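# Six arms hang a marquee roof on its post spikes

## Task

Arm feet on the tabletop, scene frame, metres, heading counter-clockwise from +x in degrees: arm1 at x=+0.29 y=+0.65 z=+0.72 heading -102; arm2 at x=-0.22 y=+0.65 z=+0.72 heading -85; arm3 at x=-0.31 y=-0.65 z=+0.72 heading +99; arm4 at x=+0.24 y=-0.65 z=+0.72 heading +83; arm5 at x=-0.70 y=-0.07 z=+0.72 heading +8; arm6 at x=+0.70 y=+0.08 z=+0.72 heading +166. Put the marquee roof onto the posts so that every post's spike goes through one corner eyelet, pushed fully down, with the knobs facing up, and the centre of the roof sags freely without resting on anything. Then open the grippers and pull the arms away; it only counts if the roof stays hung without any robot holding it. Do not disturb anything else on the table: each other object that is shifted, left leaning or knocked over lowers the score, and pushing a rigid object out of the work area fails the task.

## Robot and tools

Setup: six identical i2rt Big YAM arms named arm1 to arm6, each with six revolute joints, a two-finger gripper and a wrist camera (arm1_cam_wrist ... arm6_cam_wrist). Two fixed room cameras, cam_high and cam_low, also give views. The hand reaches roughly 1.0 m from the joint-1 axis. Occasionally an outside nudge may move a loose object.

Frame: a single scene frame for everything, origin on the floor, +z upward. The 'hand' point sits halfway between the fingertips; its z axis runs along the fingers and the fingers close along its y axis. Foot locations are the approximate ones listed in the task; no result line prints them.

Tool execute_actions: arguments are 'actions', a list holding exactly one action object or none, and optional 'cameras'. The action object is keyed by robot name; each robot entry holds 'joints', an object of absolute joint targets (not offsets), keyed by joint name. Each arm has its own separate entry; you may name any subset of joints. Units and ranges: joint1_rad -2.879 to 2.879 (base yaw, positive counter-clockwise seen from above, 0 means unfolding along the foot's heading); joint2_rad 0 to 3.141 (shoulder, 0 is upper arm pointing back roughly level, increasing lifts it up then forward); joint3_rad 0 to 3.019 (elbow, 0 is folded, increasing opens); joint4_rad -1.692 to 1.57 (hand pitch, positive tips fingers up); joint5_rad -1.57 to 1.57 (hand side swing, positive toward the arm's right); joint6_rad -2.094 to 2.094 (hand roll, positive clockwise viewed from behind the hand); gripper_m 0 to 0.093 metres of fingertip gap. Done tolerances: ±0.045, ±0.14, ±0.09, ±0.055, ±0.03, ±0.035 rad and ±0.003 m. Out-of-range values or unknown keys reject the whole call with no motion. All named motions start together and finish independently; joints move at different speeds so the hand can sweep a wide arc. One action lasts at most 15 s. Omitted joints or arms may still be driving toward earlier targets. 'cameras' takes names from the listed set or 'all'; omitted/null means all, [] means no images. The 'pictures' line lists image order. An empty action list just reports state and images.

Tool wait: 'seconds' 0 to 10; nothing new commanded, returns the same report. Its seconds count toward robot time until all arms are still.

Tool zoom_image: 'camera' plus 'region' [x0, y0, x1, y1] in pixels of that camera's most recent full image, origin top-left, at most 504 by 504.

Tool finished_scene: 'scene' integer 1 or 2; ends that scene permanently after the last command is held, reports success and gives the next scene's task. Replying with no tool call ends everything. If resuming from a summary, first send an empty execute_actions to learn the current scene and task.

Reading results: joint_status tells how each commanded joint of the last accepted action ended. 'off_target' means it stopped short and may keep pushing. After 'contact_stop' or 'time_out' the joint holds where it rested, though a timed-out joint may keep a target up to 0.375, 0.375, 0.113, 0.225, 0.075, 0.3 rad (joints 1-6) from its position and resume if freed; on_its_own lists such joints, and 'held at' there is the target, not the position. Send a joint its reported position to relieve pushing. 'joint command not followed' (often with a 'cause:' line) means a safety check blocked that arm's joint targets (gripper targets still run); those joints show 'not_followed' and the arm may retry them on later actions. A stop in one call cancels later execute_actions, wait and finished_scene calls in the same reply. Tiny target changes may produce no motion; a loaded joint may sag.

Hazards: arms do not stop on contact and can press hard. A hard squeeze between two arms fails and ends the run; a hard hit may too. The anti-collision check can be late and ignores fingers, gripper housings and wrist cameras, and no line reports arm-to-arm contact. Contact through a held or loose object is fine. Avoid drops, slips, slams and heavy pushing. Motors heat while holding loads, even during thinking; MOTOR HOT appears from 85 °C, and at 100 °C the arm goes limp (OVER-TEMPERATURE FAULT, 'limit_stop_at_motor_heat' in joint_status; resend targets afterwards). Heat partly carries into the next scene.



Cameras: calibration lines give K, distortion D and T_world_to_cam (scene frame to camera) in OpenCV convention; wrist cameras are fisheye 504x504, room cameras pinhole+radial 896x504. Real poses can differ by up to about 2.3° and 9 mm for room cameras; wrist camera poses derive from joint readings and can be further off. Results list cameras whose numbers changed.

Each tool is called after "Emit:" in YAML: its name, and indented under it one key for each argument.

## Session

Emit:
execute_actions:
  actions: []

Scene clock: 0.00 s.
arm1.joint_positions: joint1_rad=+0.257 joint2_rad=+0.413 joint3_rad=+0.552 joint4_rad=-1.252 joint5_rad=+0.204 joint6_rad=-0.384 gripper_m=+0.095
arm1.joint_status: not commanded
arm1.hand: x=+0.2727 y=+0.4590 z=+0.9414 quat_wxyz=(-0.054, -0.523, -0.817, +0.239) (m; scene frame)
arm2.joint_positions: joint1_rad=-0.357 joint2_rad=+0.519 joint3_rad=+0.405 joint4_rad=-0.989 joint5_rad=-0.262 joint6_rad=+0.293 gripper_m=+0.094
arm2.joint_status: not commanded
arm2.hand: x=-0.2397 y=+0.4331 z=+0.9350 quat_wxyz=(-0.256, -0.834, -0.482, +0.074) (m; scene frame)
arm3.joint_positions: joint1_rad=+0.117 joint2_rad=+0.333 joint3_rad=+0.661 joint4_rad=-1.408 joint5_rad=+0.301 joint6_rad=+0.513 gripper_m=+0.095
arm3.joint_status: not commanded
arm3.hand: x=-0.3024 y=-0.4832 z=+0.9746 quat_wxyz=(-0.228, +0.561, -0.778, -0.167) (m; scene frame)
arm4.joint_positions: joint1_rad=-0.201 joint2_rad=+0.473 joint3_rad=+0.473 joint4_rad=-1.093 joint5_rad=-0.142 joint6_rad=-0.533 gripper_m=+0.094
arm4.joint_status: not commanded
arm4.hand: x=+0.2789 y=-0.4437 z=+0.9236 quat_wxyz=(-0.197, +0.772, -0.584, -0.158) (m; scene frame)
arm5.joint_positions: joint1_rad=+0.396 joint2_rad=+0.404 joint3_rad=+0.603 joint4_rad=-1.295 joint5_rad=+0.099 joint6_rad=+0.239 gripper_m=+0.095
arm5.joint_status: not commanded
arm5.hand: x=-0.5349 y=+0.0145 z=+0.9299 quat_wxyz=(-0.241, +0.145, -0.959, -0.048) (m; scene frame)
arm6.joint_positions: joint1_rad=-0.302 joint2_rad=+0.499 joint3_rad=+0.439 joint4_rad=-1.058 joint5_rad=-0.311 joint6_rad=-0.197 gripper_m=+0.094
arm6.joint_status: not commanded
arm6.hand: x=+0.4948 y=+0.1463 z=+0.9510 quat_wxyz=(+0.058, +0.955, -0.141, -0.254) (m; scene frame)
pictures: arm1_cam_wrist, arm2_cam_wrist, arm3_cam_wrist, arm4_cam_wrist, arm5_cam_wrist, arm6_cam_wrist, cam_high, cam_low
Images, in order (width x height): arm1_cam_wrist 504x504, arm2_cam_wrist 504x504, arm3_cam_wrist 504x504, arm4_cam_wrist 504x504, arm5_cam_wrist 504x504, arm6_cam_wrist 504x504, cam_high 896x504, cam_low 896x504.

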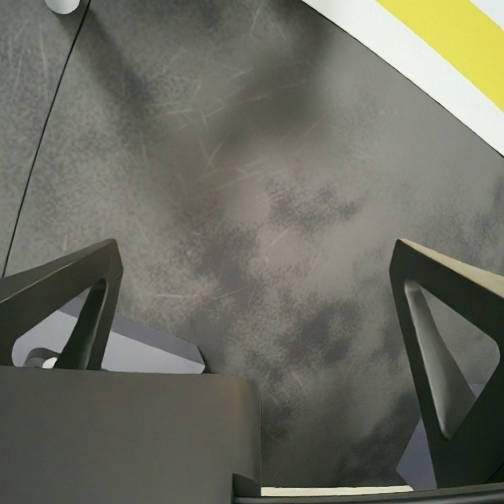

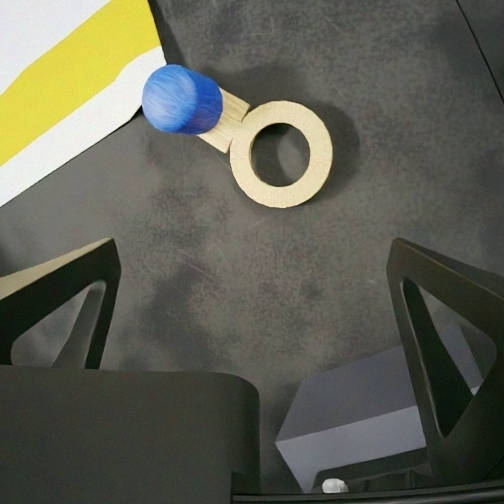

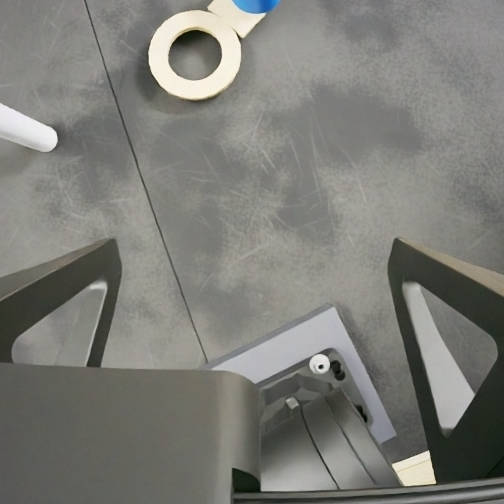

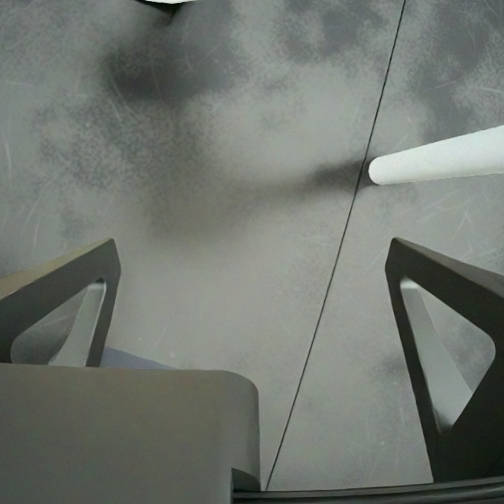

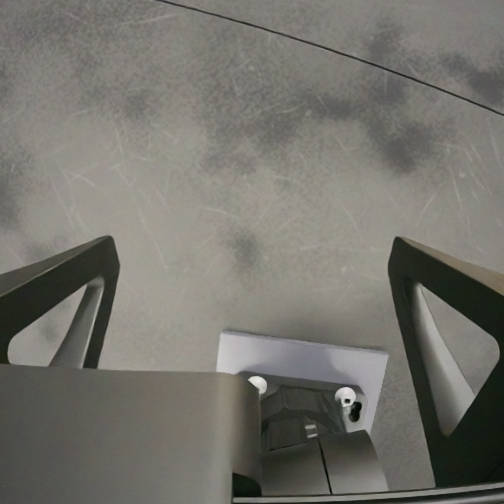

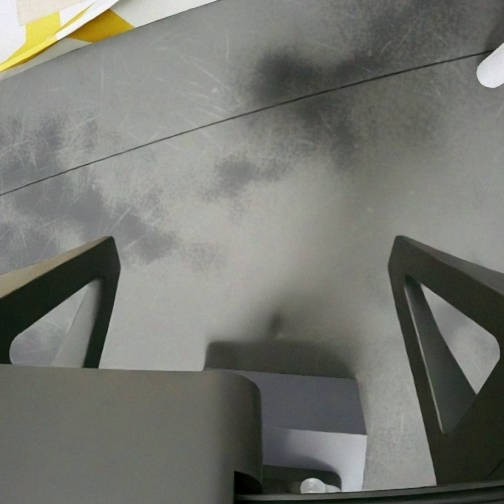

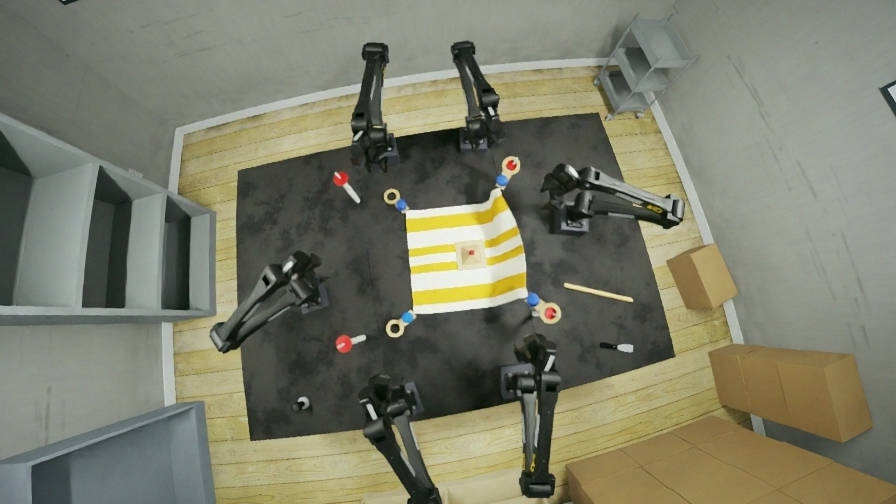

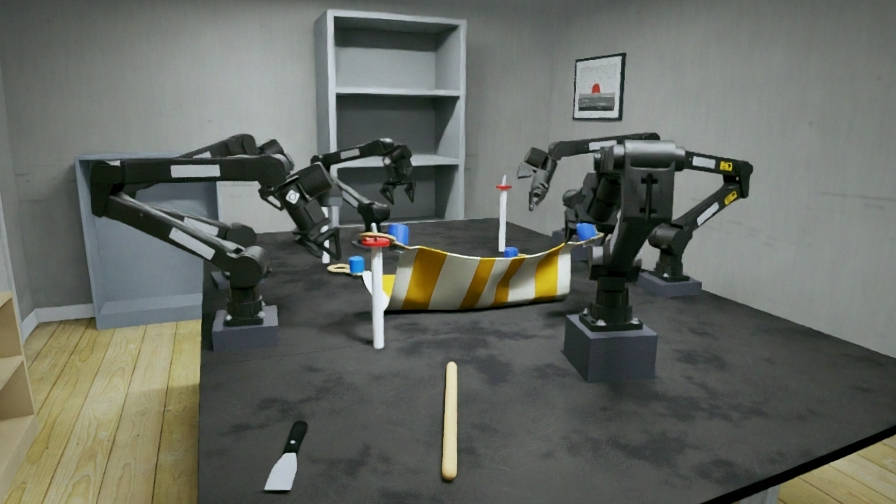

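Emit:
execute_actions:
  actions:
    - {"arm2":{"joints":{"joint1_rad":0.09,"joint2_rad":1.5,"joint3_rad":1.03,"joint4_rad":-1.08,"joint5_rad":0,"joint6_rad":-0.52}},"arm3":{"joints":{"joint1_rad":-0.4,"joint2_rad":1.49,"joint3_rad":1.02,"joint4_rad":-1.08,"joint5_rad":0,"joint6_rad":0.89}}}
  cameras: ["arm2_cam_wrist","arm3_cam_wrist","cam_low"]

Emit:
zoom_image:
  camera: "cam_low"
  region: [330,200,630,290]

Scene clock: 2.93 s.
arm1.joint_positions: joint1_rad=+0.257 joint2_rad=+0.413 joint3_rad=+0.552 joint4_rad=-1.252 joint5_rad=+0.204 joint6_rad=-0.384 gripper_m=+0.095
arm1.joint_status: not commanded
arm1.hand: x=+0.2727 y=+0.4590 z=+0.9414 quat_wxyz=(-0.054, -0.523, -0.817, +0.239) (m; scene frame)
arm2.joint_positions: joint1_rad=+0.087 joint2_rad=+1.507 joint3_rad=+0.992 joint4_rad=-1.069 joint5_rad=-0.002 joint6_rad=-0.505 gripper_m=+0.094
arm2.joint_status: all done
arm2.hand: x=-0.1609 y=+0.2606 z=+0.8958 quat_wxyz=(+0.001, -0.442, -0.897, -0.002) (m; scene frame)
arm3.joint_positions: joint1_rad=-0.397 joint2_rad=+1.483 joint3_rad=+1.012 joint4_rad=-1.086 joint5_rad=+0.004 joint6_rad=+0.874 gripper_m=+0.095
arm3.joint_status: all done
arm3.hand: x=-0.2111 y=-0.2628 z=+0.8384 quat_wxyz=(-0.005, +0.223, -0.975, -0.007) (m; scene frame)
arm4.joint_positions: joint1_rad=-0.201 joint2_rad=+0.473 joint3_rad=+0.473 joint4_rad=-1.093 joint5_rad=-0.142 joint6_rad=-0.533 gripper_m=+0.094
arm4.joint_status: not commanded
arm4.hand: x=+0.2789 y=-0.4437 z=+0.9236 quat_wxyz=(-0.197, +0.772, -0.584, -0.158) (m; scene frame)
arm5.joint_positions: joint1_rad=+0.396 joint2_rad=+0.404 joint3_rad=+0.603 joint4_rad=-1.295 joint5_rad=+0.099 joint6_rad=+0.239 gripper_m=+0.095
arm5.joint_status: not commanded
arm5.hand: x=-0.5349 y=+0.0145 z=+0.9299 quat_wxyz=(-0.241, +0.145, -0.959, -0.048) (m; scene frame)
arm6.joint_positions: joint1_rad=-0.302 joint2_rad=+0.499 joint3_rad=+0.439 joint4_rad=-1.058 joint5_rad=-0.311 joint6_rad=-0.197 gripper_m=+0.094
arm6.joint_status: not commanded
arm6.hand: x=+0.4948 y=+0.1463 z=+0.9510 quat_wxyz=(+0.058, +0.955, -0.141, -0.254) (m; scene frame)
pictures: arm2_cam_wrist, arm3_cam_wrist, cam_low
camera_calibration (this result's frames):
arm2_cam_wrist: T_world_to_cam=[[-0.785909, -0.61783, -0.0251604, 0.0591923], [-0.513897, 0.62999, 0.582256, -0.757044], [-0.343885, 0.47053, -0.812616, 0.667571], [0, 0, 0, 1]] pos_world=[-0.112956, 0.199388, 0.984762]
arm3_cam_wrist: T_world_to_cam=[[0.435712, -0.900055, -0.00745308, -0.141909], [-0.73182, -0.359067, 0.579232, -0.731628], [-0.524017, -0.246924, -0.815128, 0.629946], [0, 0, 0, 1]] pos_world=[-0.143486, -0.23488, 0.936212]
Images, in order (width x height): arm2_cam_wrist 504x504, arm3_cam_wrist 504x504, cam_low 896x504.

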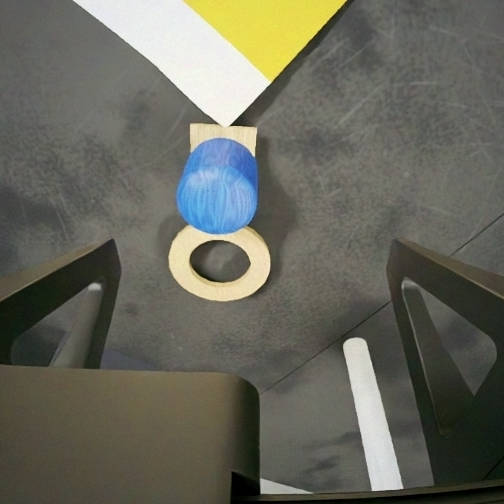

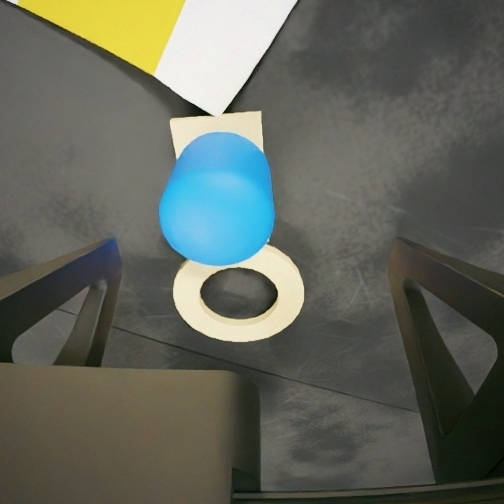

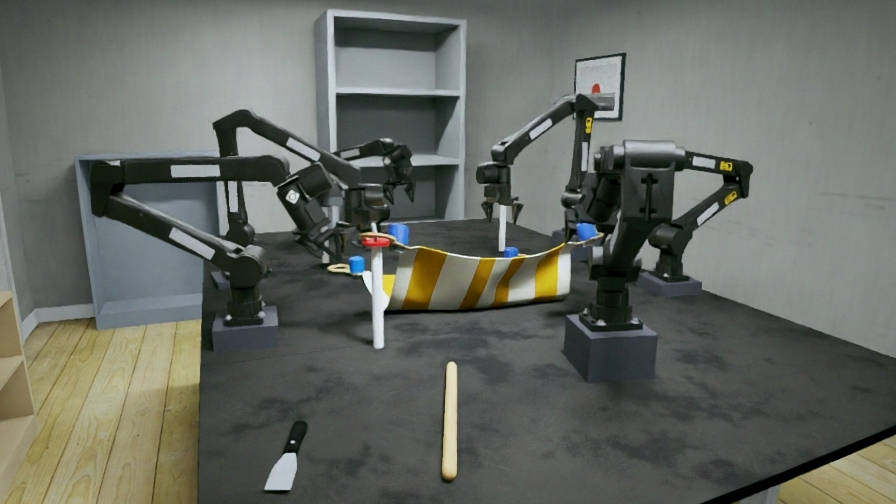

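Region (330, 200, 630, 290) of cam_low's 896x504 image, scaled by 1.680, with more detail than that image has; it fills the top 151 rows of this view, and the rest is white.

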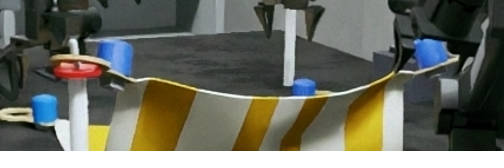

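Emit:
execute_actions:
  actions:
    - {"arm2":{"joints":{"joint1_rad":0.11,"joint2_rad":1.64,"joint3_rad":0.93,"joint4_rad":-0.87}},"arm3":{"joints":{"joint2_rad":1.58,"joint3_rad":0.96,"joint4_rad":-0.94}}}
  cameras: ["arm2_cam_wrist","arm3_cam_wrist"]

Scene clock: 4.20 s.
arm1.joint_positions: joint1_rad=+0.257 joint2_rad=+0.413 joint3_rad=+0.552 joint4_rad=-1.252 joint5_rad=+0.204 joint6_rad=-0.384 gripper_m=+0.095
arm1.joint_status: not commanded
arm1.hand: x=+0.2727 y=+0.4590 z=+0.9414 quat_wxyz=(-0.054, -0.523, -0.817, +0.239) (m; scene frame)
arm2.joint_positions: joint1_rad=+0.101 joint2_rad=+1.652 joint3_rad=+0.918 joint4_rad=-0.887 joint5_rad=-0.002 joint6_rad=-0.506 gripper_m=+0.094
arm2.joint_status: all done
arm2.hand: x=-0.1558 y=+0.2638 z=+0.8180 quat_wxyz=(+0.012, -0.435, -0.900, -0.017) (m; scene frame)
arm3.joint_positions: joint1_rad=-0.397 joint2_rad=+1.581 joint3_rad=+0.967 joint4_rad=-0.953 joint5_rad=+0.004 joint6_rad=+0.874 gripper_m=+0.095
arm3.joint_status: all done
arm3.hand: x=-0.2095 y=-0.2561 z=+0.7864 quat_wxyz=(-0.003, +0.223, -0.975, -0.003) (m; scene frame)
arm4.joint_positions: joint1_rad=-0.201 joint2_rad=+0.473 joint3_rad=+0.473 joint4_rad=-1.093 joint5_rad=-0.142 joint6_rad=-0.533 gripper_m=+0.094
arm4.joint_status: not commanded
arm4.hand: x=+0.2789 y=-0.4437 z=+0.9236 quat_wxyz=(-0.197, +0.772, -0.584, -0.158) (m; scene frame)
arm5.joint_positions: joint1_rad=+0.396 joint2_rad=+0.404 joint3_rad=+0.603 joint4_rad=-1.295 joint5_rad=+0.099 joint6_rad=+0.239 gripper_m=+0.095
arm5.joint_status: not commanded
arm5.hand: x=-0.5349 y=+0.0145 z=+0.9299 quat_wxyz=(-0.241, +0.145, -0.959, -0.048) (m; scene frame)
arm6.joint_positions: joint1_rad=-0.302 joint2_rad=+0.499 joint3_rad=+0.439 joint4_rad=-1.058 joint5_rad=-0.311 joint6_rad=-0.197 gripper_m=+0.094
arm6.joint_status: not commanded
arm6.hand: x=+0.4948 y=+0.1463 z=+0.9510 quat_wxyz=(+0.058, +0.955, -0.141, -0.254) (m; scene frame)
pictures: arm2_cam_wrist, arm3_cam_wrist
camera_calibration (this result's frames):
arm2_cam_wrist: T_world_to_cam=[[-0.777102, -0.627884, -0.0432899, 0.08202], [-0.519273, 0.600774, 0.607805, -0.725186], [-0.355623, 0.494806, -0.792905, 0.580231], [0, 0, 0, 1]] pos_world=[-0.106488, 0.20007, 0.904391]
arm3_cam_wrist: T_world_to_cam=[[0.435717, -0.900084, 0.000145945, -0.142941], [-0.730403, -0.353482, 0.584432, -0.700298], [-0.525986, -0.254754, -0.811442, 0.584767], [0, 0, 0, 1]] pos_world=[-0.141639, -0.22723, 0.883803]
Images, in order (width x height): arm2_cam_wrist 504x504, arm3_cam_wrist 504x504.

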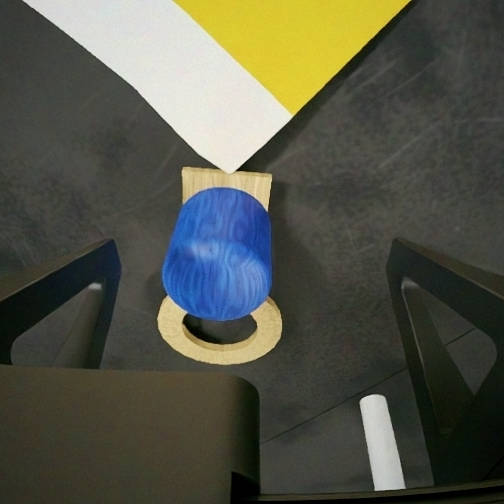

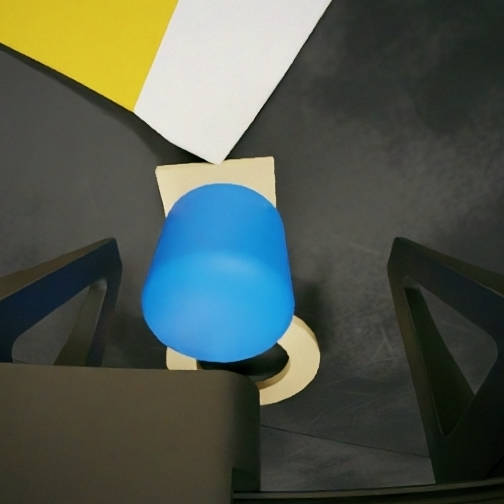

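Emit:
execute_actions:
  actions:
    - {"arm2":{"joints":{"joint1_rad":0.13,"joint2_rad":1.75,"joint3_rad":0.88,"joint4_rad":-0.72}},"arm3":{"joints":{"joint1_rad":-0.37,"joint2_rad":1.65,"joint3_rad":0.97,"joint4_rad":-0.87}}}
  cameras: ["arm2_cam_wrist","arm3_cam_wrist"]

Scene clock: 5.37 s.
arm1.joint_positions: joint1_rad=+0.257 joint2_rad=+0.413 joint3_rad=+0.552 joint4_rad=-1.252 joint5_rad=+0.204 joint6_rad=-0.384 gripper_m=+0.095
arm1.joint_status: not commanded
arm1.hand: x=+0.2727 y=+0.4590 z=+0.9414 quat_wxyz=(-0.054, -0.523, -0.817, +0.239) (m; scene frame)
arm2.joint_positions: joint1_rad=+0.122 joint2_rad=+1.755 joint3_rad=+0.875 joint4_rad=-0.738 joint5_rad=-0.001 joint6_rad=-0.506 gripper_m=+0.094
arm2.joint_status: all done
arm2.hand: x=-0.1479 y=+0.2665 z=+0.7672 quat_wxyz=(+0.011, -0.425, -0.905, -0.016) (m; scene frame)
arm3.joint_positions: joint1_rad=-0.378 joint2_rad=+1.642 joint3_rad=+0.967 joint4_rad=-0.882 joint5_rad=+0.003 joint6_rad=+0.874 gripper_m=+0.095
arm3.joint_status: all done
arm3.hand: x=-0.2144 y=-0.2432 z=+0.7628 quat_wxyz=(-0.005, +0.232, -0.973, -0.007) (m; scene frame)
arm4.joint_positions: joint1_rad=-0.201 joint2_rad=+0.473 joint3_rad=+0.473 joint4_rad=-1.093 joint5_rad=-0.142 joint6_rad=-0.533 gripper_m=+0.094
arm4.joint_status: not commanded
arm4.hand: x=+0.2789 y=-0.4437 z=+0.9236 quat_wxyz=(-0.197, +0.772, -0.584, -0.158) (m; scene frame)
arm5.joint_positions: joint1_rad=+0.396 joint2_rad=+0.404 joint3_rad=+0.603 joint4_rad=-1.295 joint5_rad=+0.099 joint6_rad=+0.239 gripper_m=+0.095
arm5.joint_status: not commanded
arm5.hand: x=-0.5349 y=+0.0145 z=+0.9299 quat_wxyz=(-0.241, +0.145, -0.959, -0.048) (m; scene frame)
arm6.joint_positions: joint1_rad=-0.302 joint2_rad=+0.499 joint3_rad=+0.439 joint4_rad=-1.058 joint5_rad=-0.311 joint6_rad=-0.197 gripper_m=+0.094
arm6.joint_status: not commanded
arm6.hand: x=+0.4948 y=+0.1463 z=+0.9510 quat_wxyz=(+0.058, +0.955, -0.141, -0.254) (m; scene frame)
pictures: arm2_cam_wrist, arm3_cam_wrist
camera_calibration (this result's frames):
arm2_cam_wrist: T_world_to_cam=[[-0.763251, -0.644791, -0.0411426, 0.0925543], [-0.532285, 0.591427, 0.605711, -0.689716], [-0.366224, 0.484209, -0.79462, 0.544038], [0, 0, 0, 1]] pos_world=[-0.0972437, 0.204167, 0.85388]
arm3_cam_wrist: T_world_to_cam=[[0.452122, -0.891925, -0.00738582, -0.117954], [-0.724896, -0.372254, 0.579615, -0.685219], [-0.519723, -0.256703, -0.814857, 0.569748], [0, 0, 0, 1]] pos_world=[-0.147272, -0.214026, 0.860555]
Images, in order (width x height): arm2_cam_wrist 504x504, arm3_cam_wrist 504x504.

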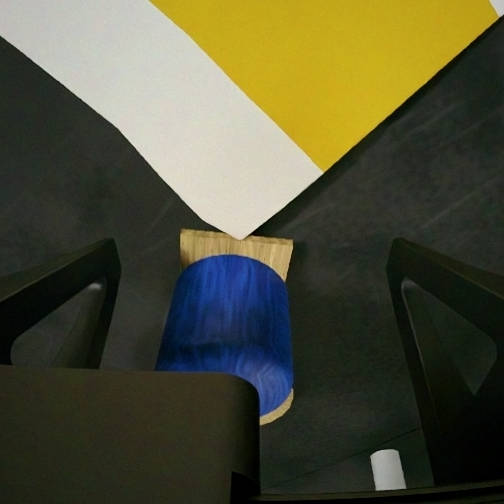

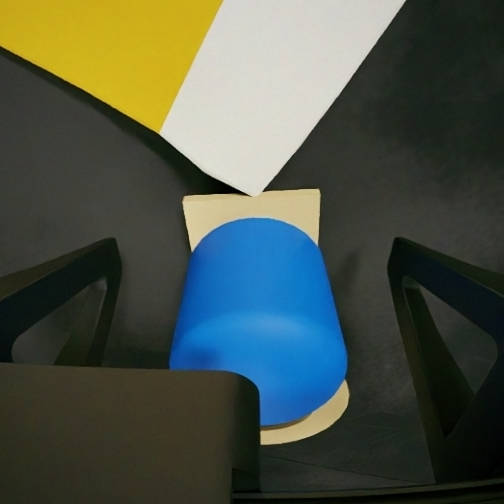

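Grip both, then lift.

Emit:
execute_actions:
  actions:
    - {"arm2":{"joints":{"gripper_m":0.03}},"arm3":{"joints":{"gripper_m":0.03}}}
  cameras: []

Emit:
execute_actions:
  actions:
    - {"arm2":{"joints":{"joint1_rad":-0.1,"joint2_rad":1.2,"joint3_rad":1.25,"joint4_rad":-1.6}},"arm3":{"joints":{"joint1_rad":-0.1,"joint2_rad":1.2,"joint3_rad":1.2,"joint4_rad":-1.57}},"arm5":{"joints":{"joint1_rad":0,"joint2_rad":0.5,"joint3_rad":1.2,"joint4_rad":-0.9,"joint5_rad":0,"joint6_rad":0}}}
  cameras: ["cam_high","cam_low"]

Scene clock: 6.33 s.
arm1.joint_positions: joint1_rad=+0.257 joint2_rad=+0.413 joint3_rad=+0.552 joint4_rad=-1.252 joint5_rad=+0.204 joint6_rad=-0.384 gripper_m=+0.095
arm1.joint_status: not commanded
arm1.hand: x=+0.2727 y=+0.4590 z=+0.9414 quat_wxyz=(-0.054, -0.523, -0.817, +0.239) (m; scene frame)
arm2.joint_positions: joint1_rad=+0.122 joint2_rad=+1.755 joint3_rad=+0.875 joint4_rad=-0.738 joint5_rad=-0.001 joint6_rad=-0.506 gripper_m=+0.030
arm2.joint_status: all done
arm2.hand: x=-0.1479 y=+0.2665 z=+0.7672 quat_wxyz=(+0.011, -0.425, -0.905, -0.016) (m; scene frame)
arm3.joint_positions: joint1_rad=-0.378 joint2_rad=+1.642 joint3_rad=+0.967 joint4_rad=-0.882 joint5_rad=+0.003 joint6_rad=+0.875 gripper_m=+0.048
arm3.joint_status: gripper_m off_target (ended at +0.048, target +0.030)
arm3.hand: x=-0.2144 y=-0.2431 z=+0.7628 quat_wxyz=(-0.004, +0.232, -0.973, -0.007) (m; scene frame)
arm4.joint_positions: joint1_rad=-0.201 joint2_rad=+0.473 joint3_rad=+0.473 joint4_rad=-1.093 joint5_rad=-0.142 joint6_rad=-0.533 gripper_m=+0.094
arm4.joint_status: not commanded
arm4.hand: x=+0.2789 y=-0.4437 z=+0.9236 quat_wxyz=(-0.197, +0.772, -0.584, -0.158) (m; scene frame)
arm5.joint_positions: joint1_rad=+0.396 joint2_rad=+0.404 joint3_rad=+0.603 joint4_rad=-1.295 joint5_rad=+0.099 joint6_rad=+0.239 gripper_m=+0.095
arm5.joint_status: not commanded
arm5.hand: x=-0.5349 y=+0.0145 z=+0.9299 quat_wxyz=(-0.241, +0.145, -0.959, -0.048) (m; scene frame)
arm6.joint_positions: joint1_rad=-0.302 joint2_rad=+0.499 joint3_rad=+0.439 joint4_rad=-1.058 joint5_rad=-0.311 joint6_rad=-0.197 gripper_m=+0.094
arm6.joint_status: not commanded
arm6.hand: x=+0.4948 y=+0.1463 z=+0.9510 quat_wxyz=(+0.058, +0.955, -0.141, -0.254) (m; scene frame)
pictures: none
No camera images: the call's "cameras" was empty. Leave "cameras" out to get every camera's image.

Scene clock: 7.83 s.
arm1.joint_positions: joint1_rad=+0.257 joint2_rad=+0.413 joint3_rad=+0.552 joint4_rad=-1.252 joint5_rad=+0.204 joint6_rad=-0.384 gripper_m=+0.095
arm1.joint_status: not commanded
arm1.hand: x=+0.2727 y=+0.4590 z=+0.9414 quat_wxyz=(-0.054, -0.523, -0.817, +0.239) (m; scene frame)
arm2.joint_positions: joint1_rad=-0.110 joint2_rad=+1.200 joint3_rad=+1.245 joint4_rad=-1.584 joint5_rad=+0.001 joint6_rad=-0.507 gripper_m=+0.030
arm2.joint_status: all done
arm2.hand: x=-0.2364 y=+0.3154 z=+1.0963 quat_wxyz=(-0.010, -0.527, -0.850, +0.018) (m; scene frame)
arm3.joint_positions: joint1_rad=-0.096 joint2_rad=+1.204 joint3_rad=+1.184 joint4_rad=-1.551 joint5_rad=+0.004 joint6_rad=+0.877 gripper_m=+0.048
arm3.joint_status: all done
arm3.hand: x=-0.3263 y=-0.3203 z=+0.9984 quat_wxyz=(-0.002, +0.365, -0.931, -0.001) (m; scene frame)
arm4.joint_positions: joint1_rad=-0.201 joint2_rad=+0.473 joint3_rad=+0.473 joint4_rad=-1.093 joint5_rad=-0.142 joint6_rad=-0.533 gripper_m=+0.094
arm4.joint_status: not commanded
arm4.hand: x=+0.2789 y=-0.4437 z=+0.9236 quat_wxyz=(-0.197, +0.772, -0.584, -0.158) (m; scene frame)
arm5.joint_positions: joint1_rad=+0.007 joint2_rad=+0.491 joint3_rad=+1.169 joint4_rad=-0.909 joint5_rad=+0.002 joint6_rad=+0.008 gripper_m=+0.095
arm5.joint_status: all done
arm5.hand: x=-0.4527 y=-0.0275 z=+1.2831 quat_wxyz=(-0.623, +0.064, -0.778, -0.056) (m; scene frame)
arm6.joint_positions: joint1_rad=-0.302 joint2_rad=+0.499 joint3_rad=+0.439 joint4_rad=-1.058 joint5_rad=-0.311 joint6_rad=-0.197 gripper_m=+0.094
arm6.joint_status: not commanded
arm6.hand: x=+0.4948 y=+0.1463 z=+0.9510 quat_wxyz=(+0.058, +0.955, -0.141, -0.254) (m; scene frame)
pictures: cam_high, cam_low
Images, in order (width x height): cam_high 896x504, cam_low 896x504.

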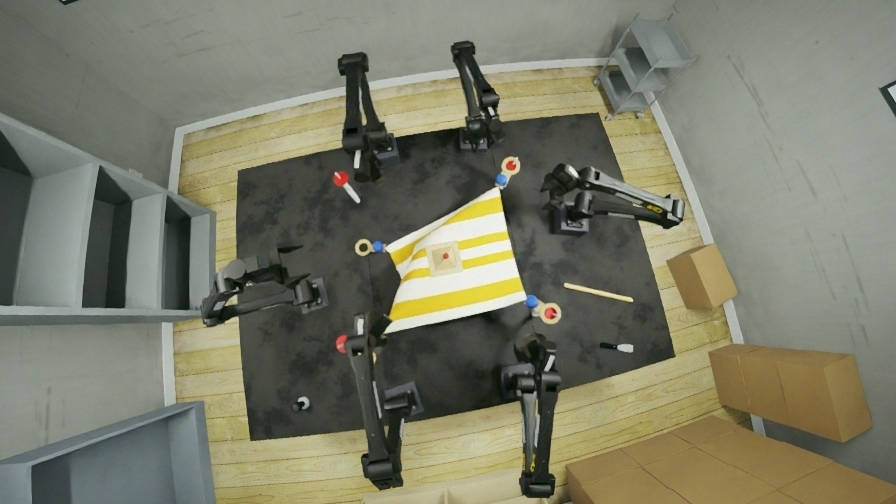

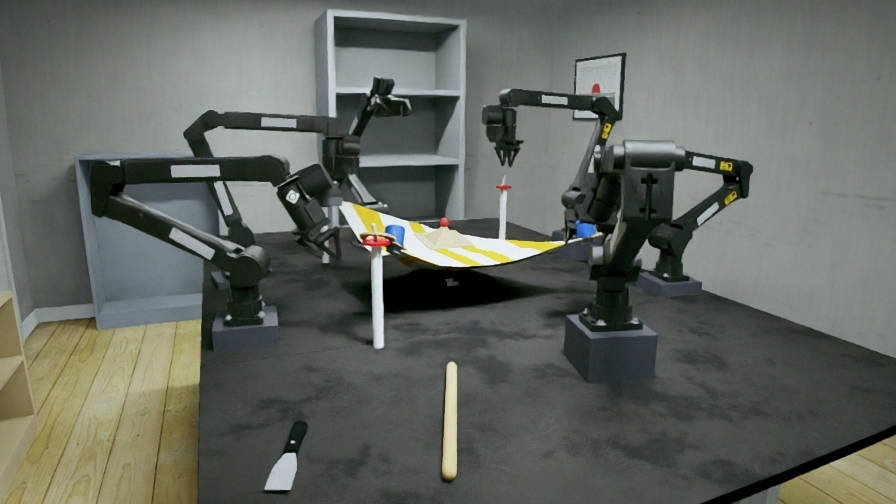

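Emit:
execute_actions:
  actions:
    - {"arm3":{"joints":{"joint2_rad":1.25,"joint3_rad":1.4,"joint4_rad":-1.68}}}
  cameras: []

Emit:
execute_actions:
  actions:
    - {"arm3":{"joints":{"joint1_rad":0.16,"joint2_rad":1.38,"joint3_rad":1.43,"joint4_rad":-1.6,"joint6_rad":1.35}},"arm5":{"joints":{"joint1_rad":-0.75,"joint2_rad":0.5,"joint3_rad":1.0,"joint4_rad":-0.9}},"arm2":{"joints":{"gripper_m":0.093}}}
  cameras: ["arm5_cam_wrist","cam_low","cam_high"]

Scene clock: 9.13 s.
arm1.joint_positions: joint1_rad=+0.257 joint2_rad=+0.413 joint3_rad=+0.552 joint4_rad=-1.252 joint5_rad=+0.204 joint6_rad=-0.384 gripper_m=+0.095
arm1.joint_status: not commanded
arm1.hand: x=+0.2727 y=+0.4590 z=+0.9414 quat_wxyz=(-0.054, -0.523, -0.817, +0.239) (m; scene frame)
arm2.joint_positions: joint1_rad=-0.110 joint2_rad=+1.200 joint3_rad=+1.245 joint4_rad=-1.584 joint5_rad=+0.001 joint6_rad=-0.507 gripper_m=+0.030
arm2.joint_status: not commanded
arm2.hand: x=-0.2364 y=+0.3154 z=+1.0963 quat_wxyz=(-0.010, -0.527, -0.850, +0.018) (m; scene frame)
arm3.joint_positions: joint1_rad=-0.096 joint2_rad=+1.254 joint3_rad=+1.356 joint4_rad=-1.663 joint5_rad=+0.005 joint6_rad=+0.877 gripper_m=+0.048
arm3.joint_status: all done
arm3.hand: x=-0.3272 y=-0.3011 z=+1.0483 quat_wxyz=(-0.004, +0.365, -0.931, -0.006) (m; scene frame)
arm4.joint_positions: joint1_rad=-0.201 joint2_rad=+0.473 joint3_rad=+0.473 joint4_rad=-1.093 joint5_rad=-0.142 joint6_rad=-0.533 gripper_m=+0.094
arm4.joint_status: not commanded
arm4.hand: x=+0.2789 y=-0.4437 z=+0.9236 quat_wxyz=(-0.197, +0.772, -0.584, -0.158) (m; scene frame)
arm5.joint_positions: joint1_rad=+0.007 joint2_rad=+0.491 joint3_rad=+1.169 joint4_rad=-0.909 joint5_rad=+0.002 joint6_rad=+0.007 gripper_m=+0.095
arm5.joint_status: not commanded
arm5.hand: x=-0.4527 y=-0.0275 z=+1.2831 quat_wxyz=(-0.623, +0.064, -0.778, -0.056) (m; scene frame)
arm6.joint_positions: joint1_rad=-0.302 joint2_rad=+0.499 joint3_rad=+0.439 joint4_rad=-1.058 joint5_rad=-0.311 joint6_rad=-0.197 gripper_m=+0.094
arm6.joint_status: not commanded
arm6.hand: x=+0.4948 y=+0.1463 z=+0.9510 quat_wxyz=(+0.058, +0.955, -0.141, -0.254) (m; scene frame)
pictures: none
No camera images: the call's "cameras" was empty. Leave "cameras" out to get every camera's image.

Scene clock: 11.60 s.
arm1.joint_positions: joint1_rad=+0.257 joint2_rad=+0.413 joint3_rad=+0.552 joint4_rad=-1.252 joint5_rad=+0.204 joint6_rad=-0.384 gripper_m=+0.095
arm1.joint_status: not commanded
arm1.hand: x=+0.2727 y=+0.4590 z=+0.9414 quat_wxyz=(-0.054, -0.523, -0.817, +0.239) (m; scene frame)
arm2.joint_positions: joint1_rad=-0.110 joint2_rad=+1.200 joint3_rad=+1.245 joint4_rad=-1.584 joint5_rad=+0.001 joint6_rad=-0.507 gripper_m=+0.093
arm2.joint_status: all done
arm2.hand: x=-0.2364 y=+0.3154 z=+1.0963 quat_wxyz=(-0.010, -0.527, -0.850, +0.018) (m; scene frame)
arm3.joint_positions: joint1_rad=+0.129 joint2_rad=+1.353 joint3_rad=+1.384 joint4_rad=-1.679 joint5_rad=+0.028 joint6_rad=+1.219 gripper_m=+0.048
arm3.joint_status: joint4_rad time_out (moved -0.015 of +0.063); joint6_rad time_out (moved +0.341 of +0.473); the others done
arm3.on_its_own: joint4_rad reads -1.679 and still pushes toward -1.600 since a time_out; joint6_rad reads +1.219 and still pushes toward +1.350 since a time_out
arm3.hand: x=-0.4063 y=-0.2947 z=+1.0259 quat_wxyz=(-0.013, +0.310, -0.950, +0.037) (m; scene frame)
arm4.joint_positions: joint1_rad=-0.201 joint2_rad=+0.473 joint3_rad=+0.473 joint4_rad=-1.093 joint5_rad=-0.142 joint6_rad=-0.533 gripper_m=+0.094
arm4.joint_status: not commanded
arm4.hand: x=+0.2789 y=-0.4437 z=+0.9236 quat_wxyz=(-0.197, +0.772, -0.584, -0.158) (m; scene frame)
arm5.joint_positions: joint1_rad=-0.731 joint2_rad=+0.494 joint3_rad=+0.986 joint4_rad=-0.913 joint5_rad=-0.013 joint6_rad=-0.009 gripper_m=+0.095
arm5.joint_status: all done
arm5.hand: x=-0.4659 y=-0.2200 z=+1.1805 quat_wxyz=(-0.528, -0.228, -0.805, +0.146) (m; scene frame)
arm6.joint_positions: joint1_rad=-0.302 joint2_rad=+0.499 joint3_rad=+0.439 joint4_rad=-1.058 joint5_rad=-0.311 joint6_rad=-0.197 gripper_m=+0.094
arm6.joint_status: not commanded
arm6.hand: x=+0.4948 y=+0.1463 z=+0.9510 quat_wxyz=(+0.058, +0.955, -0.141, -0.254) (m; scene frame)
pictures: arm5_cam_wrist, cam_high, cam_low
camera_calibration (this result's frames):
arm5_cam_wrist: T_world_to_cam=[[-0.518158, -0.855246, 0.00814671, -0.436969], [-0.738485, 0.442572, -0.508695, 0.358397], [0.431454, -0.269601, -0.860908, 1.28387], [0, 0, 0, 1]] pos_world=[-0.515677, -0.186201, 1.29117]
Images, in order (width x height): arm5_cam_wrist 504x504, cam_high 896x504, cam_low 896x504.

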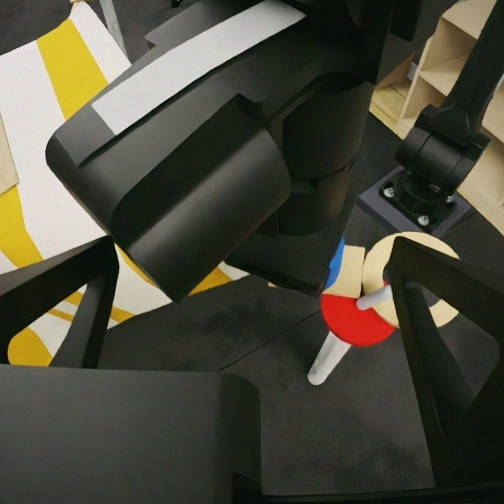

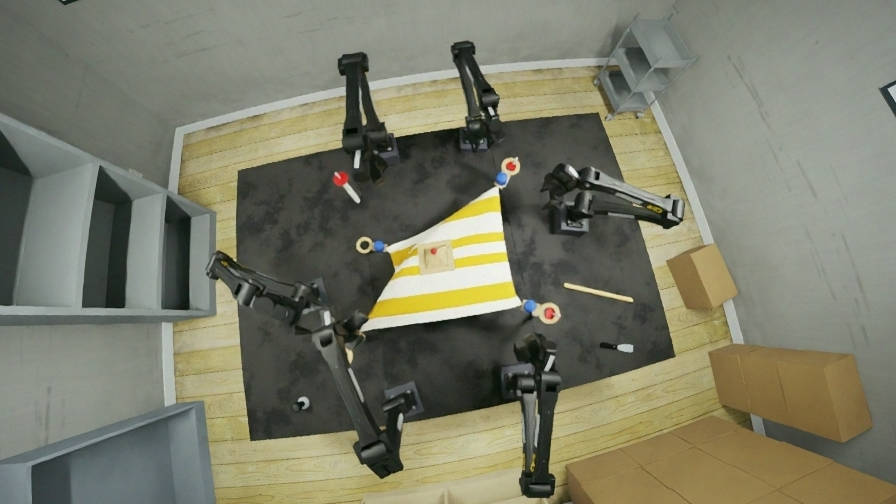

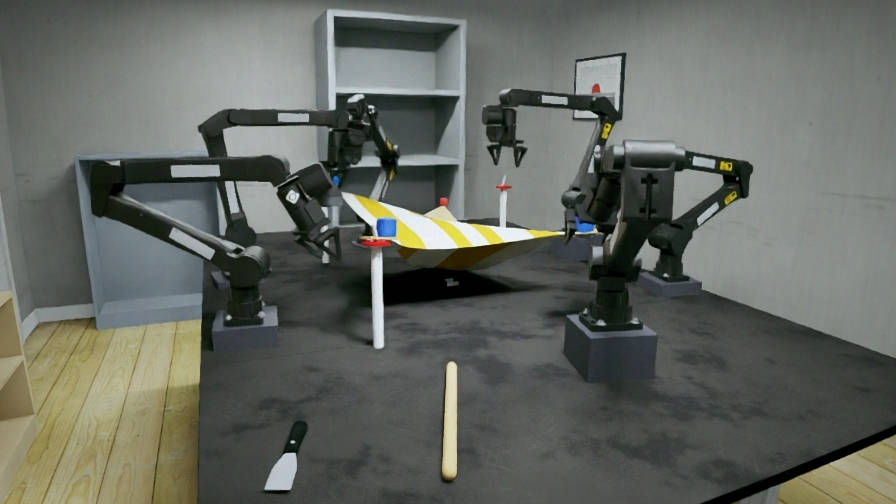

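Emit:
execute_actions:
  actions:
    - {"arm5":{"joints":{"joint1_rad":-1.0,"joint2_rad":0.25,"joint3_rad":1.0,"joint4_rad":-0.9}},"arm3":{"joints":{"joint2_rad":1.3,"joint3_rad":1.45,"joint4_rad":-1.68,"joint6_rad":1.22}}}
  cameras: ["arm5_cam_wrist","cam_low"]

Scene clock: 13.03 s.
arm1.joint_positions: joint1_rad=+0.257 joint2_rad=+0.413 joint3_rad=+0.552 joint4_rad=-1.252 joint5_rad=+0.204 joint6_rad=-0.384 gripper_m=+0.095
arm1.joint_status: not commanded
arm1.hand: x=+0.2727 y=+0.4590 z=+0.9414 quat_wxyz=(-0.054, -0.523, -0.817, +0.239) (m; scene frame)
arm2.joint_positions: joint1_rad=-0.110 joint2_rad=+1.200 joint3_rad=+1.245 joint4_rad=-1.584 joint5_rad=+0.001 joint6_rad=-0.507 gripper_m=+0.093
arm2.joint_status: not commanded
arm2.hand: x=-0.2364 y=+0.3154 z=+1.0963 quat_wxyz=(-0.010, -0.527, -0.850, +0.018) (m; scene frame)
arm3.joint_positions: joint1_rad=+0.136 joint2_rad=+1.310 joint3_rad=+1.385 joint4_rad=-1.686 joint5_rad=+0.029 joint6_rad=+1.222 gripper_m=+0.048
arm3.joint_status: all done
arm3.hand: x=-0.4063 y=-0.3034 z=+1.0409 quat_wxyz=(-0.014, +0.312, -0.950, +0.018) (m; scene frame)
arm4.joint_positions: joint1_rad=-0.201 joint2_rad=+0.473 joint3_rad=+0.473 joint4_rad=-1.093 joint5_rad=-0.142 joint6_rad=-0.533 gripper_m=+0.094
arm4.joint_status: not commanded
arm4.hand: x=+0.2789 y=-0.4437 z=+0.9236 quat_wxyz=(-0.197, +0.772, -0.584, -0.158) (m; scene frame)
arm5.joint_positions: joint1_rad=-0.993 joint2_rad=+0.240 joint3_rad=+0.986 joint4_rad=-0.913 joint5_rad=-0.001 joint6_rad=-0.007 gripper_m=+0.095
arm5.joint_status: all done
arm5.hand: x=-0.5749 y=-0.2133 z=+1.2344 quat_wxyz=(-0.594, -0.306, -0.697, +0.259) (m; scene frame)
arm6.joint_positions: joint1_rad=-0.302 joint2_rad=+0.499 joint3_rad=+0.439 joint4_rad=-1.058 joint5_rad=-0.311 joint6_rad=-0.197 gripper_m=+0.094
arm6.joint_status: not commanded
arm6.hand: x=+0.4948 y=+0.1463 z=+0.9510 quat_wxyz=(+0.058, +0.955, -0.141, -0.254) (m; scene frame)
pictures: arm5_cam_wrist, cam_low
camera_calibration (this result's frames):
arm5_cam_wrist: T_world_to_cam=[[-0.733624, -0.679473, 0.0105904, -0.577496], [-0.486005, 0.513718, -0.707032, 0.707465], [0.474968, -0.523843, -0.707103, 1.16002], [0, 0, 0, 1]] pos_world=[-0.630806, -0.148163, 1.32657]
Images, in order (width x height): arm5_cam_wrist 504x504, cam_low 896x504.

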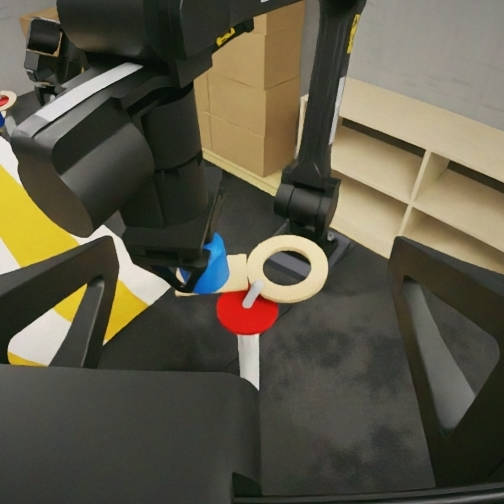

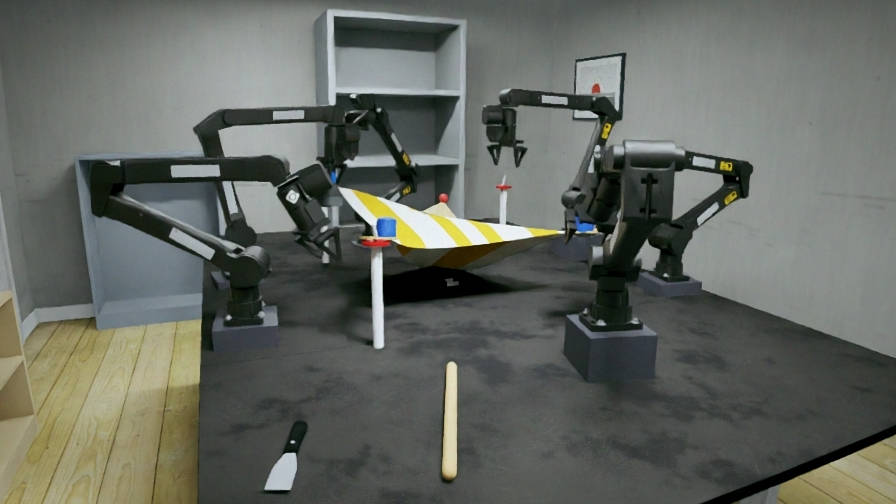

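Emit:
execute_actions:
  actions:
    - {"arm3":{"joints":{"joint2_rad":1.2,"joint3_rad":1.47}}}
  cameras: []

Emit:
execute_actions:
  actions:
    - {"arm3":{"joints":{"joint1_rad":0.2,"joint2_rad":1.36,"joint3_rad":1.56,"joint6_rad":1.05}}}
  cameras: ["arm5_cam_wrist","cam_low","cam_high"]

Emit:
zoom_image:
  camera: "cam_low"
  region: [260,130,420,250]

Scene clock: 14.50 s.
arm1.joint_positions: joint1_rad=+0.257 joint2_rad=+0.413 joint3_rad=+0.552 joint4_rad=-1.252 joint5_rad=+0.204 joint6_rad=-0.384 gripper_m=+0.095
arm1.joint_status: not commanded
arm1.hand: x=+0.2727 y=+0.4590 z=+0.9414 quat_wxyz=(-0.054, -0.523, -0.817, +0.239) (m; scene frame)
arm2.joint_positions: joint1_rad=-0.110 joint2_rad=+1.200 joint3_rad=+1.245 joint4_rad=-1.584 joint5_rad=+0.001 joint6_rad=-0.507 gripper_m=+0.093
arm2.joint_status: not commanded
arm2.hand: x=-0.2364 y=+0.3154 z=+1.0963 quat_wxyz=(-0.010, -0.527, -0.850, +0.018) (m; scene frame)
arm3.joint_positions: joint1_rad=+0.136 joint2_rad=+1.202 joint3_rad=+1.421 joint4_rad=-1.684 joint5_rad=+0.029 joint6_rad=+1.222 gripper_m=+0.048
arm3.joint_status: all done
arm3.hand: x=-0.4025 y=-0.3166 z=+1.0903 quat_wxyz=(-0.017, +0.311, -0.949, -0.054) (m; scene frame)
arm4.joint_positions: joint1_rad=-0.201 joint2_rad=+0.473 joint3_rad=+0.473 joint4_rad=-1.093 joint5_rad=-0.142 joint6_rad=-0.533 gripper_m=+0.094
arm4.joint_status: not commanded
arm4.hand: x=+0.2789 y=-0.4437 z=+0.9236 quat_wxyz=(-0.197, +0.772, -0.584, -0.158) (m; scene frame)
arm5.joint_positions: joint1_rad=-0.993 joint2_rad=+0.240 joint3_rad=+0.986 joint4_rad=-0.913 joint5_rad=-0.001 joint6_rad=-0.007 gripper_m=+0.095
arm5.joint_status: not commanded
arm5.hand: x=-0.5749 y=-0.2133 z=+1.2344 quat_wxyz=(-0.594, -0.306, -0.697, +0.259) (m; scene frame)
arm6.joint_positions: joint1_rad=-0.302 joint2_rad=+0.499 joint3_rad=+0.439 joint4_rad=-1.058 joint5_rad=-0.311 joint6_rad=-0.197 gripper_m=+0.094
arm6.joint_status: not commanded
arm6.hand: x=+0.4948 y=+0.1463 z=+0.9510 quat_wxyz=(+0.058, +0.955, -0.141, -0.254) (m; scene frame)
pictures: none
No camera images: the call's "cameras" was empty. Leave "cameras" out to get every camera's image.

Scene clock: 16.50 s.
arm1.joint_positions: joint1_rad=+0.257 joint2_rad=+0.413 joint3_rad=+0.552 joint4_rad=-1.252 joint5_rad=+0.204 joint6_rad=-0.384 gripper_m=+0.095
arm1.joint_status: not commanded
arm1.hand: x=+0.2727 y=+0.4590 z=+0.9414 quat_wxyz=(-0.054, -0.523, -0.817, +0.239) (m; scene frame)
arm2.joint_positions: joint1_rad=-0.110 joint2_rad=+1.200 joint3_rad=+1.245 joint4_rad=-1.584 joint5_rad=+0.001 joint6_rad=-0.507 gripper_m=+0.093
arm2.joint_status: not commanded
arm2.hand: x=-0.2364 y=+0.3154 z=+1.0963 quat_wxyz=(-0.010, -0.527, -0.850, +0.018) (m; scene frame)
arm3.joint_positions: joint1_rad=+0.153 joint2_rad=+1.374 joint3_rad=+1.508 joint4_rad=-1.684 joint5_rad=+0.029 joint6_rad=+1.096 gripper_m=+0.048
arm3.joint_status: joint1_rad time_out (moved +0.017 of +0.064); joint6_rad time_out (moved -0.126 of -0.172); the others done
arm3.on_its_own: joint1_rad reads +0.153 and still pushes toward +0.200 since a time_out; joint6_rad reads +1.096 and still pushes toward +1.050 since a time_out
arm3.hand: x=-0.4234 y=-0.2698 z=+1.0646 quat_wxyz=(-0.016, +0.379, -0.925, -0.011) (m; scene frame)
arm4.joint_positions: joint1_rad=-0.201 joint2_rad=+0.473 joint3_rad=+0.473 joint4_rad=-1.093 joint5_rad=-0.142 joint6_rad=-0.533 gripper_m=+0.094
arm4.joint_status: not commanded
arm4.hand: x=+0.2789 y=-0.4437 z=+0.9236 quat_wxyz=(-0.197, +0.772, -0.584, -0.158) (m; scene frame)
arm5.joint_positions: joint1_rad=-0.993 joint2_rad=+0.240 joint3_rad=+0.986 joint4_rad=-0.913 joint5_rad=-0.001 joint6_rad=-0.007 gripper_m=+0.095
arm5.joint_status: not commanded
arm5.hand: x=-0.5749 y=-0.2133 z=+1.2344 quat_wxyz=(-0.594, -0.306, -0.697, +0.259) (m; scene frame)
arm6.joint_positions: joint1_rad=-0.302 joint2_rad=+0.499 joint3_rad=+0.439 joint4_rad=-1.058 joint5_rad=-0.311 joint6_rad=-0.197 gripper_m=+0.094
arm6.joint_status: not commanded
arm6.hand: x=+0.4948 y=+0.1463 z=+0.9510 quat_wxyz=(+0.058, +0.955, -0.141, -0.254) (m; scene frame)
pictures: arm5_cam_wrist, cam_high, cam_low
camera_calibration (this result's frames):
arm5_cam_wrist: T_world_to_cam=[[-0.733624, -0.679473, 0.0105904, -0.577496], [-0.486005, 0.513718, -0.707032, 0.707465], [0.474968, -0.523843, -0.707103, 1.16002], [0, 0, 0, 1]] pos_world=[-0.630806, -0.148163, 1.32657]
Images, in order (width x height): arm5_cam_wrist 504x504, cam_high 896x504, cam_low 896x504.

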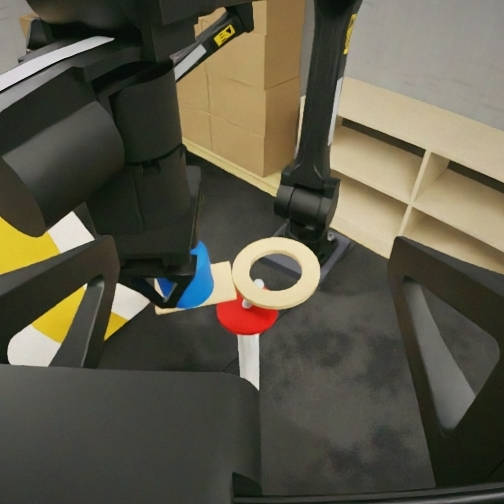

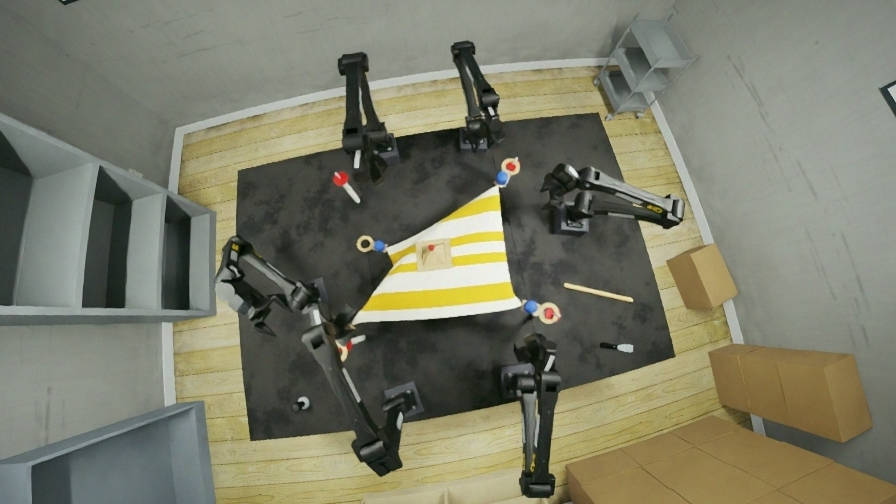

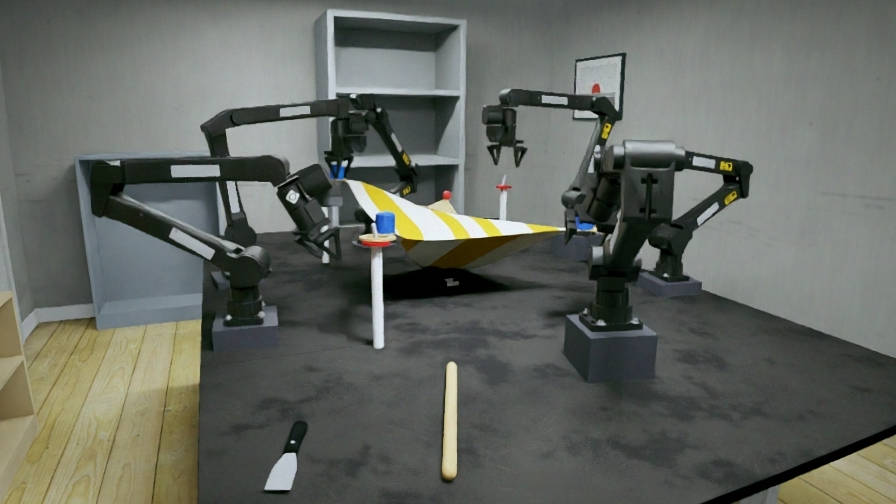

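Region (260, 130, 420, 250) of cam_low's 896x504 image, scaled by 3.150, with more detail than that image has; it fills the top 378 rows of this view, and the rest is white.

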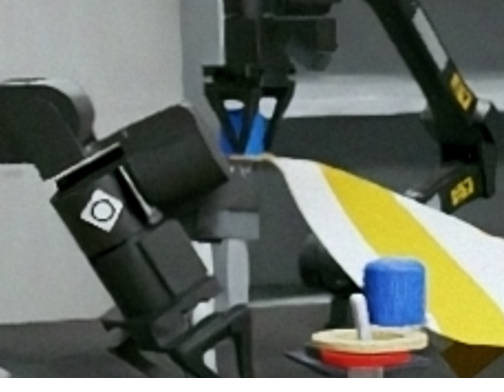

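Emit:
execute_actions:
  actions:
    - {"arm3":{"joints":{"joint2_rad":1.42,"joint3_rad":1.5,"joint4_rad":-1.6}}}
  cameras: ["arm5_cam_wrist"]

Emit:
zoom_image:
  camera: "arm5_cam_wrist"
  region: [130,200,400,400]

Scene clock: 17.63 s.
arm1.joint_positions: joint1_rad=+0.257 joint2_rad=+0.413 joint3_rad=+0.552 joint4_rad=-1.252 joint5_rad=+0.204 joint6_rad=-0.384 gripper_m=+0.095
arm1.joint_status: not commanded
arm1.hand: x=+0.2727 y=+0.4590 z=+0.9414 quat_wxyz=(-0.054, -0.523, -0.817, +0.239) (m; scene frame)
arm2.joint_positions: joint1_rad=-0.110 joint2_rad=+1.200 joint3_rad=+1.245 joint4_rad=-1.584 joint5_rad=+0.001 joint6_rad=-0.507 gripper_m=+0.093
arm2.joint_status: not commanded
arm2.hand: x=-0.2364 y=+0.3154 z=+1.0963 quat_wxyz=(-0.010, -0.527, -0.850, +0.018) (m; scene frame)
arm3.joint_positions: joint1_rad=+0.153 joint2_rad=+1.423 joint3_rad=+1.502 joint4_rad=-1.619 joint5_rad=+0.029 joint6_rad=+1.096 gripper_m=+0.048
arm3.joint_status: all done
arm3.on_its_own: joint1_rad reads +0.153 and still pushes toward +0.200 since a time_out; joint6_rad reads +1.096 and still pushes toward +1.050 since a time_out
arm3.hand: x=-0.4304 y=-0.2472 z=+1.0436 quat_wxyz=(-0.016, +0.379, -0.925, -0.016) (m; scene frame)
arm4.joint_positions: joint1_rad=-0.201 joint2_rad=+0.473 joint3_rad=+0.473 joint4_rad=-1.093 joint5_rad=-0.142 joint6_rad=-0.533 gripper_m=+0.094
arm4.joint_status: not commanded
arm4.hand: x=+0.2789 y=-0.4437 z=+0.9236 quat_wxyz=(-0.197, +0.772, -0.584, -0.158) (m; scene frame)
arm5.joint_positions: joint1_rad=-0.993 joint2_rad=+0.240 joint3_rad=+0.986 joint4_rad=-0.913 joint5_rad=-0.001 joint6_rad=-0.007 gripper_m=+0.095
arm5.joint_status: not commanded
arm5.hand: x=-0.5749 y=-0.2133 z=+1.2344 quat_wxyz=(-0.594, -0.306, -0.697, +0.259) (m; scene frame)
arm6.joint_positions: joint1_rad=-0.302 joint2_rad=+0.499 joint3_rad=+0.439 joint4_rad=-1.058 joint5_rad=-0.311 joint6_rad=-0.197 gripper_m=+0.094
arm6.joint_status: not commanded
arm6.hand: x=+0.4948 y=+0.1463 z=+0.9510 quat_wxyz=(+0.058, +0.955, -0.141, -0.254) (m; scene frame)
pictures: arm5_cam_wrist
camera_calibration (this result's frames):
arm5_cam_wrist: T_world_to_cam=[[-0.733624, -0.679473, 0.0105904, -0.577496], [-0.486005, 0.513718, -0.707032, 0.707465], [0.474968, -0.523843, -0.707103, 1.16002], [0, 0, 0, 1]] pos_world=[-0.630806, -0.148163, 1.32657]
Images, in order (width x height): arm5_cam_wrist 504x504.

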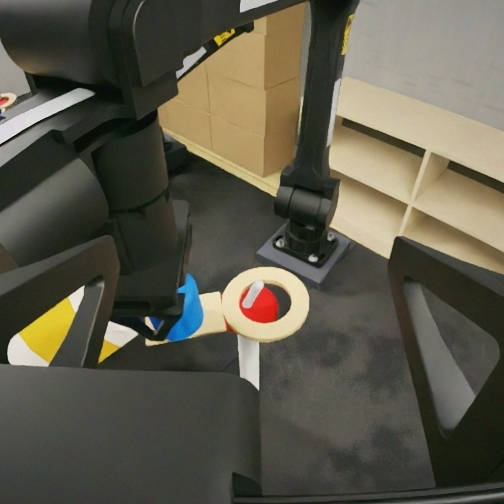

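Region (130, 200, 400, 400) of arm5_cam_wrist's 504x504 image, scaled by 1.867, with more detail than that image has; it fills the top 373 rows of this view, and the rest is white.

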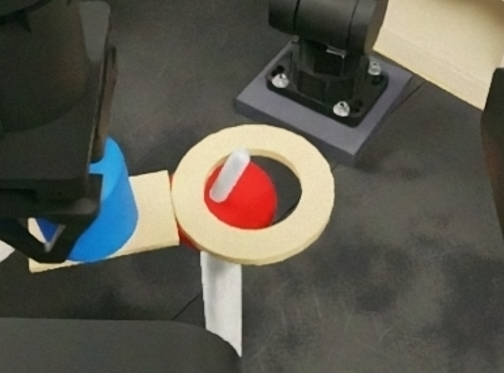

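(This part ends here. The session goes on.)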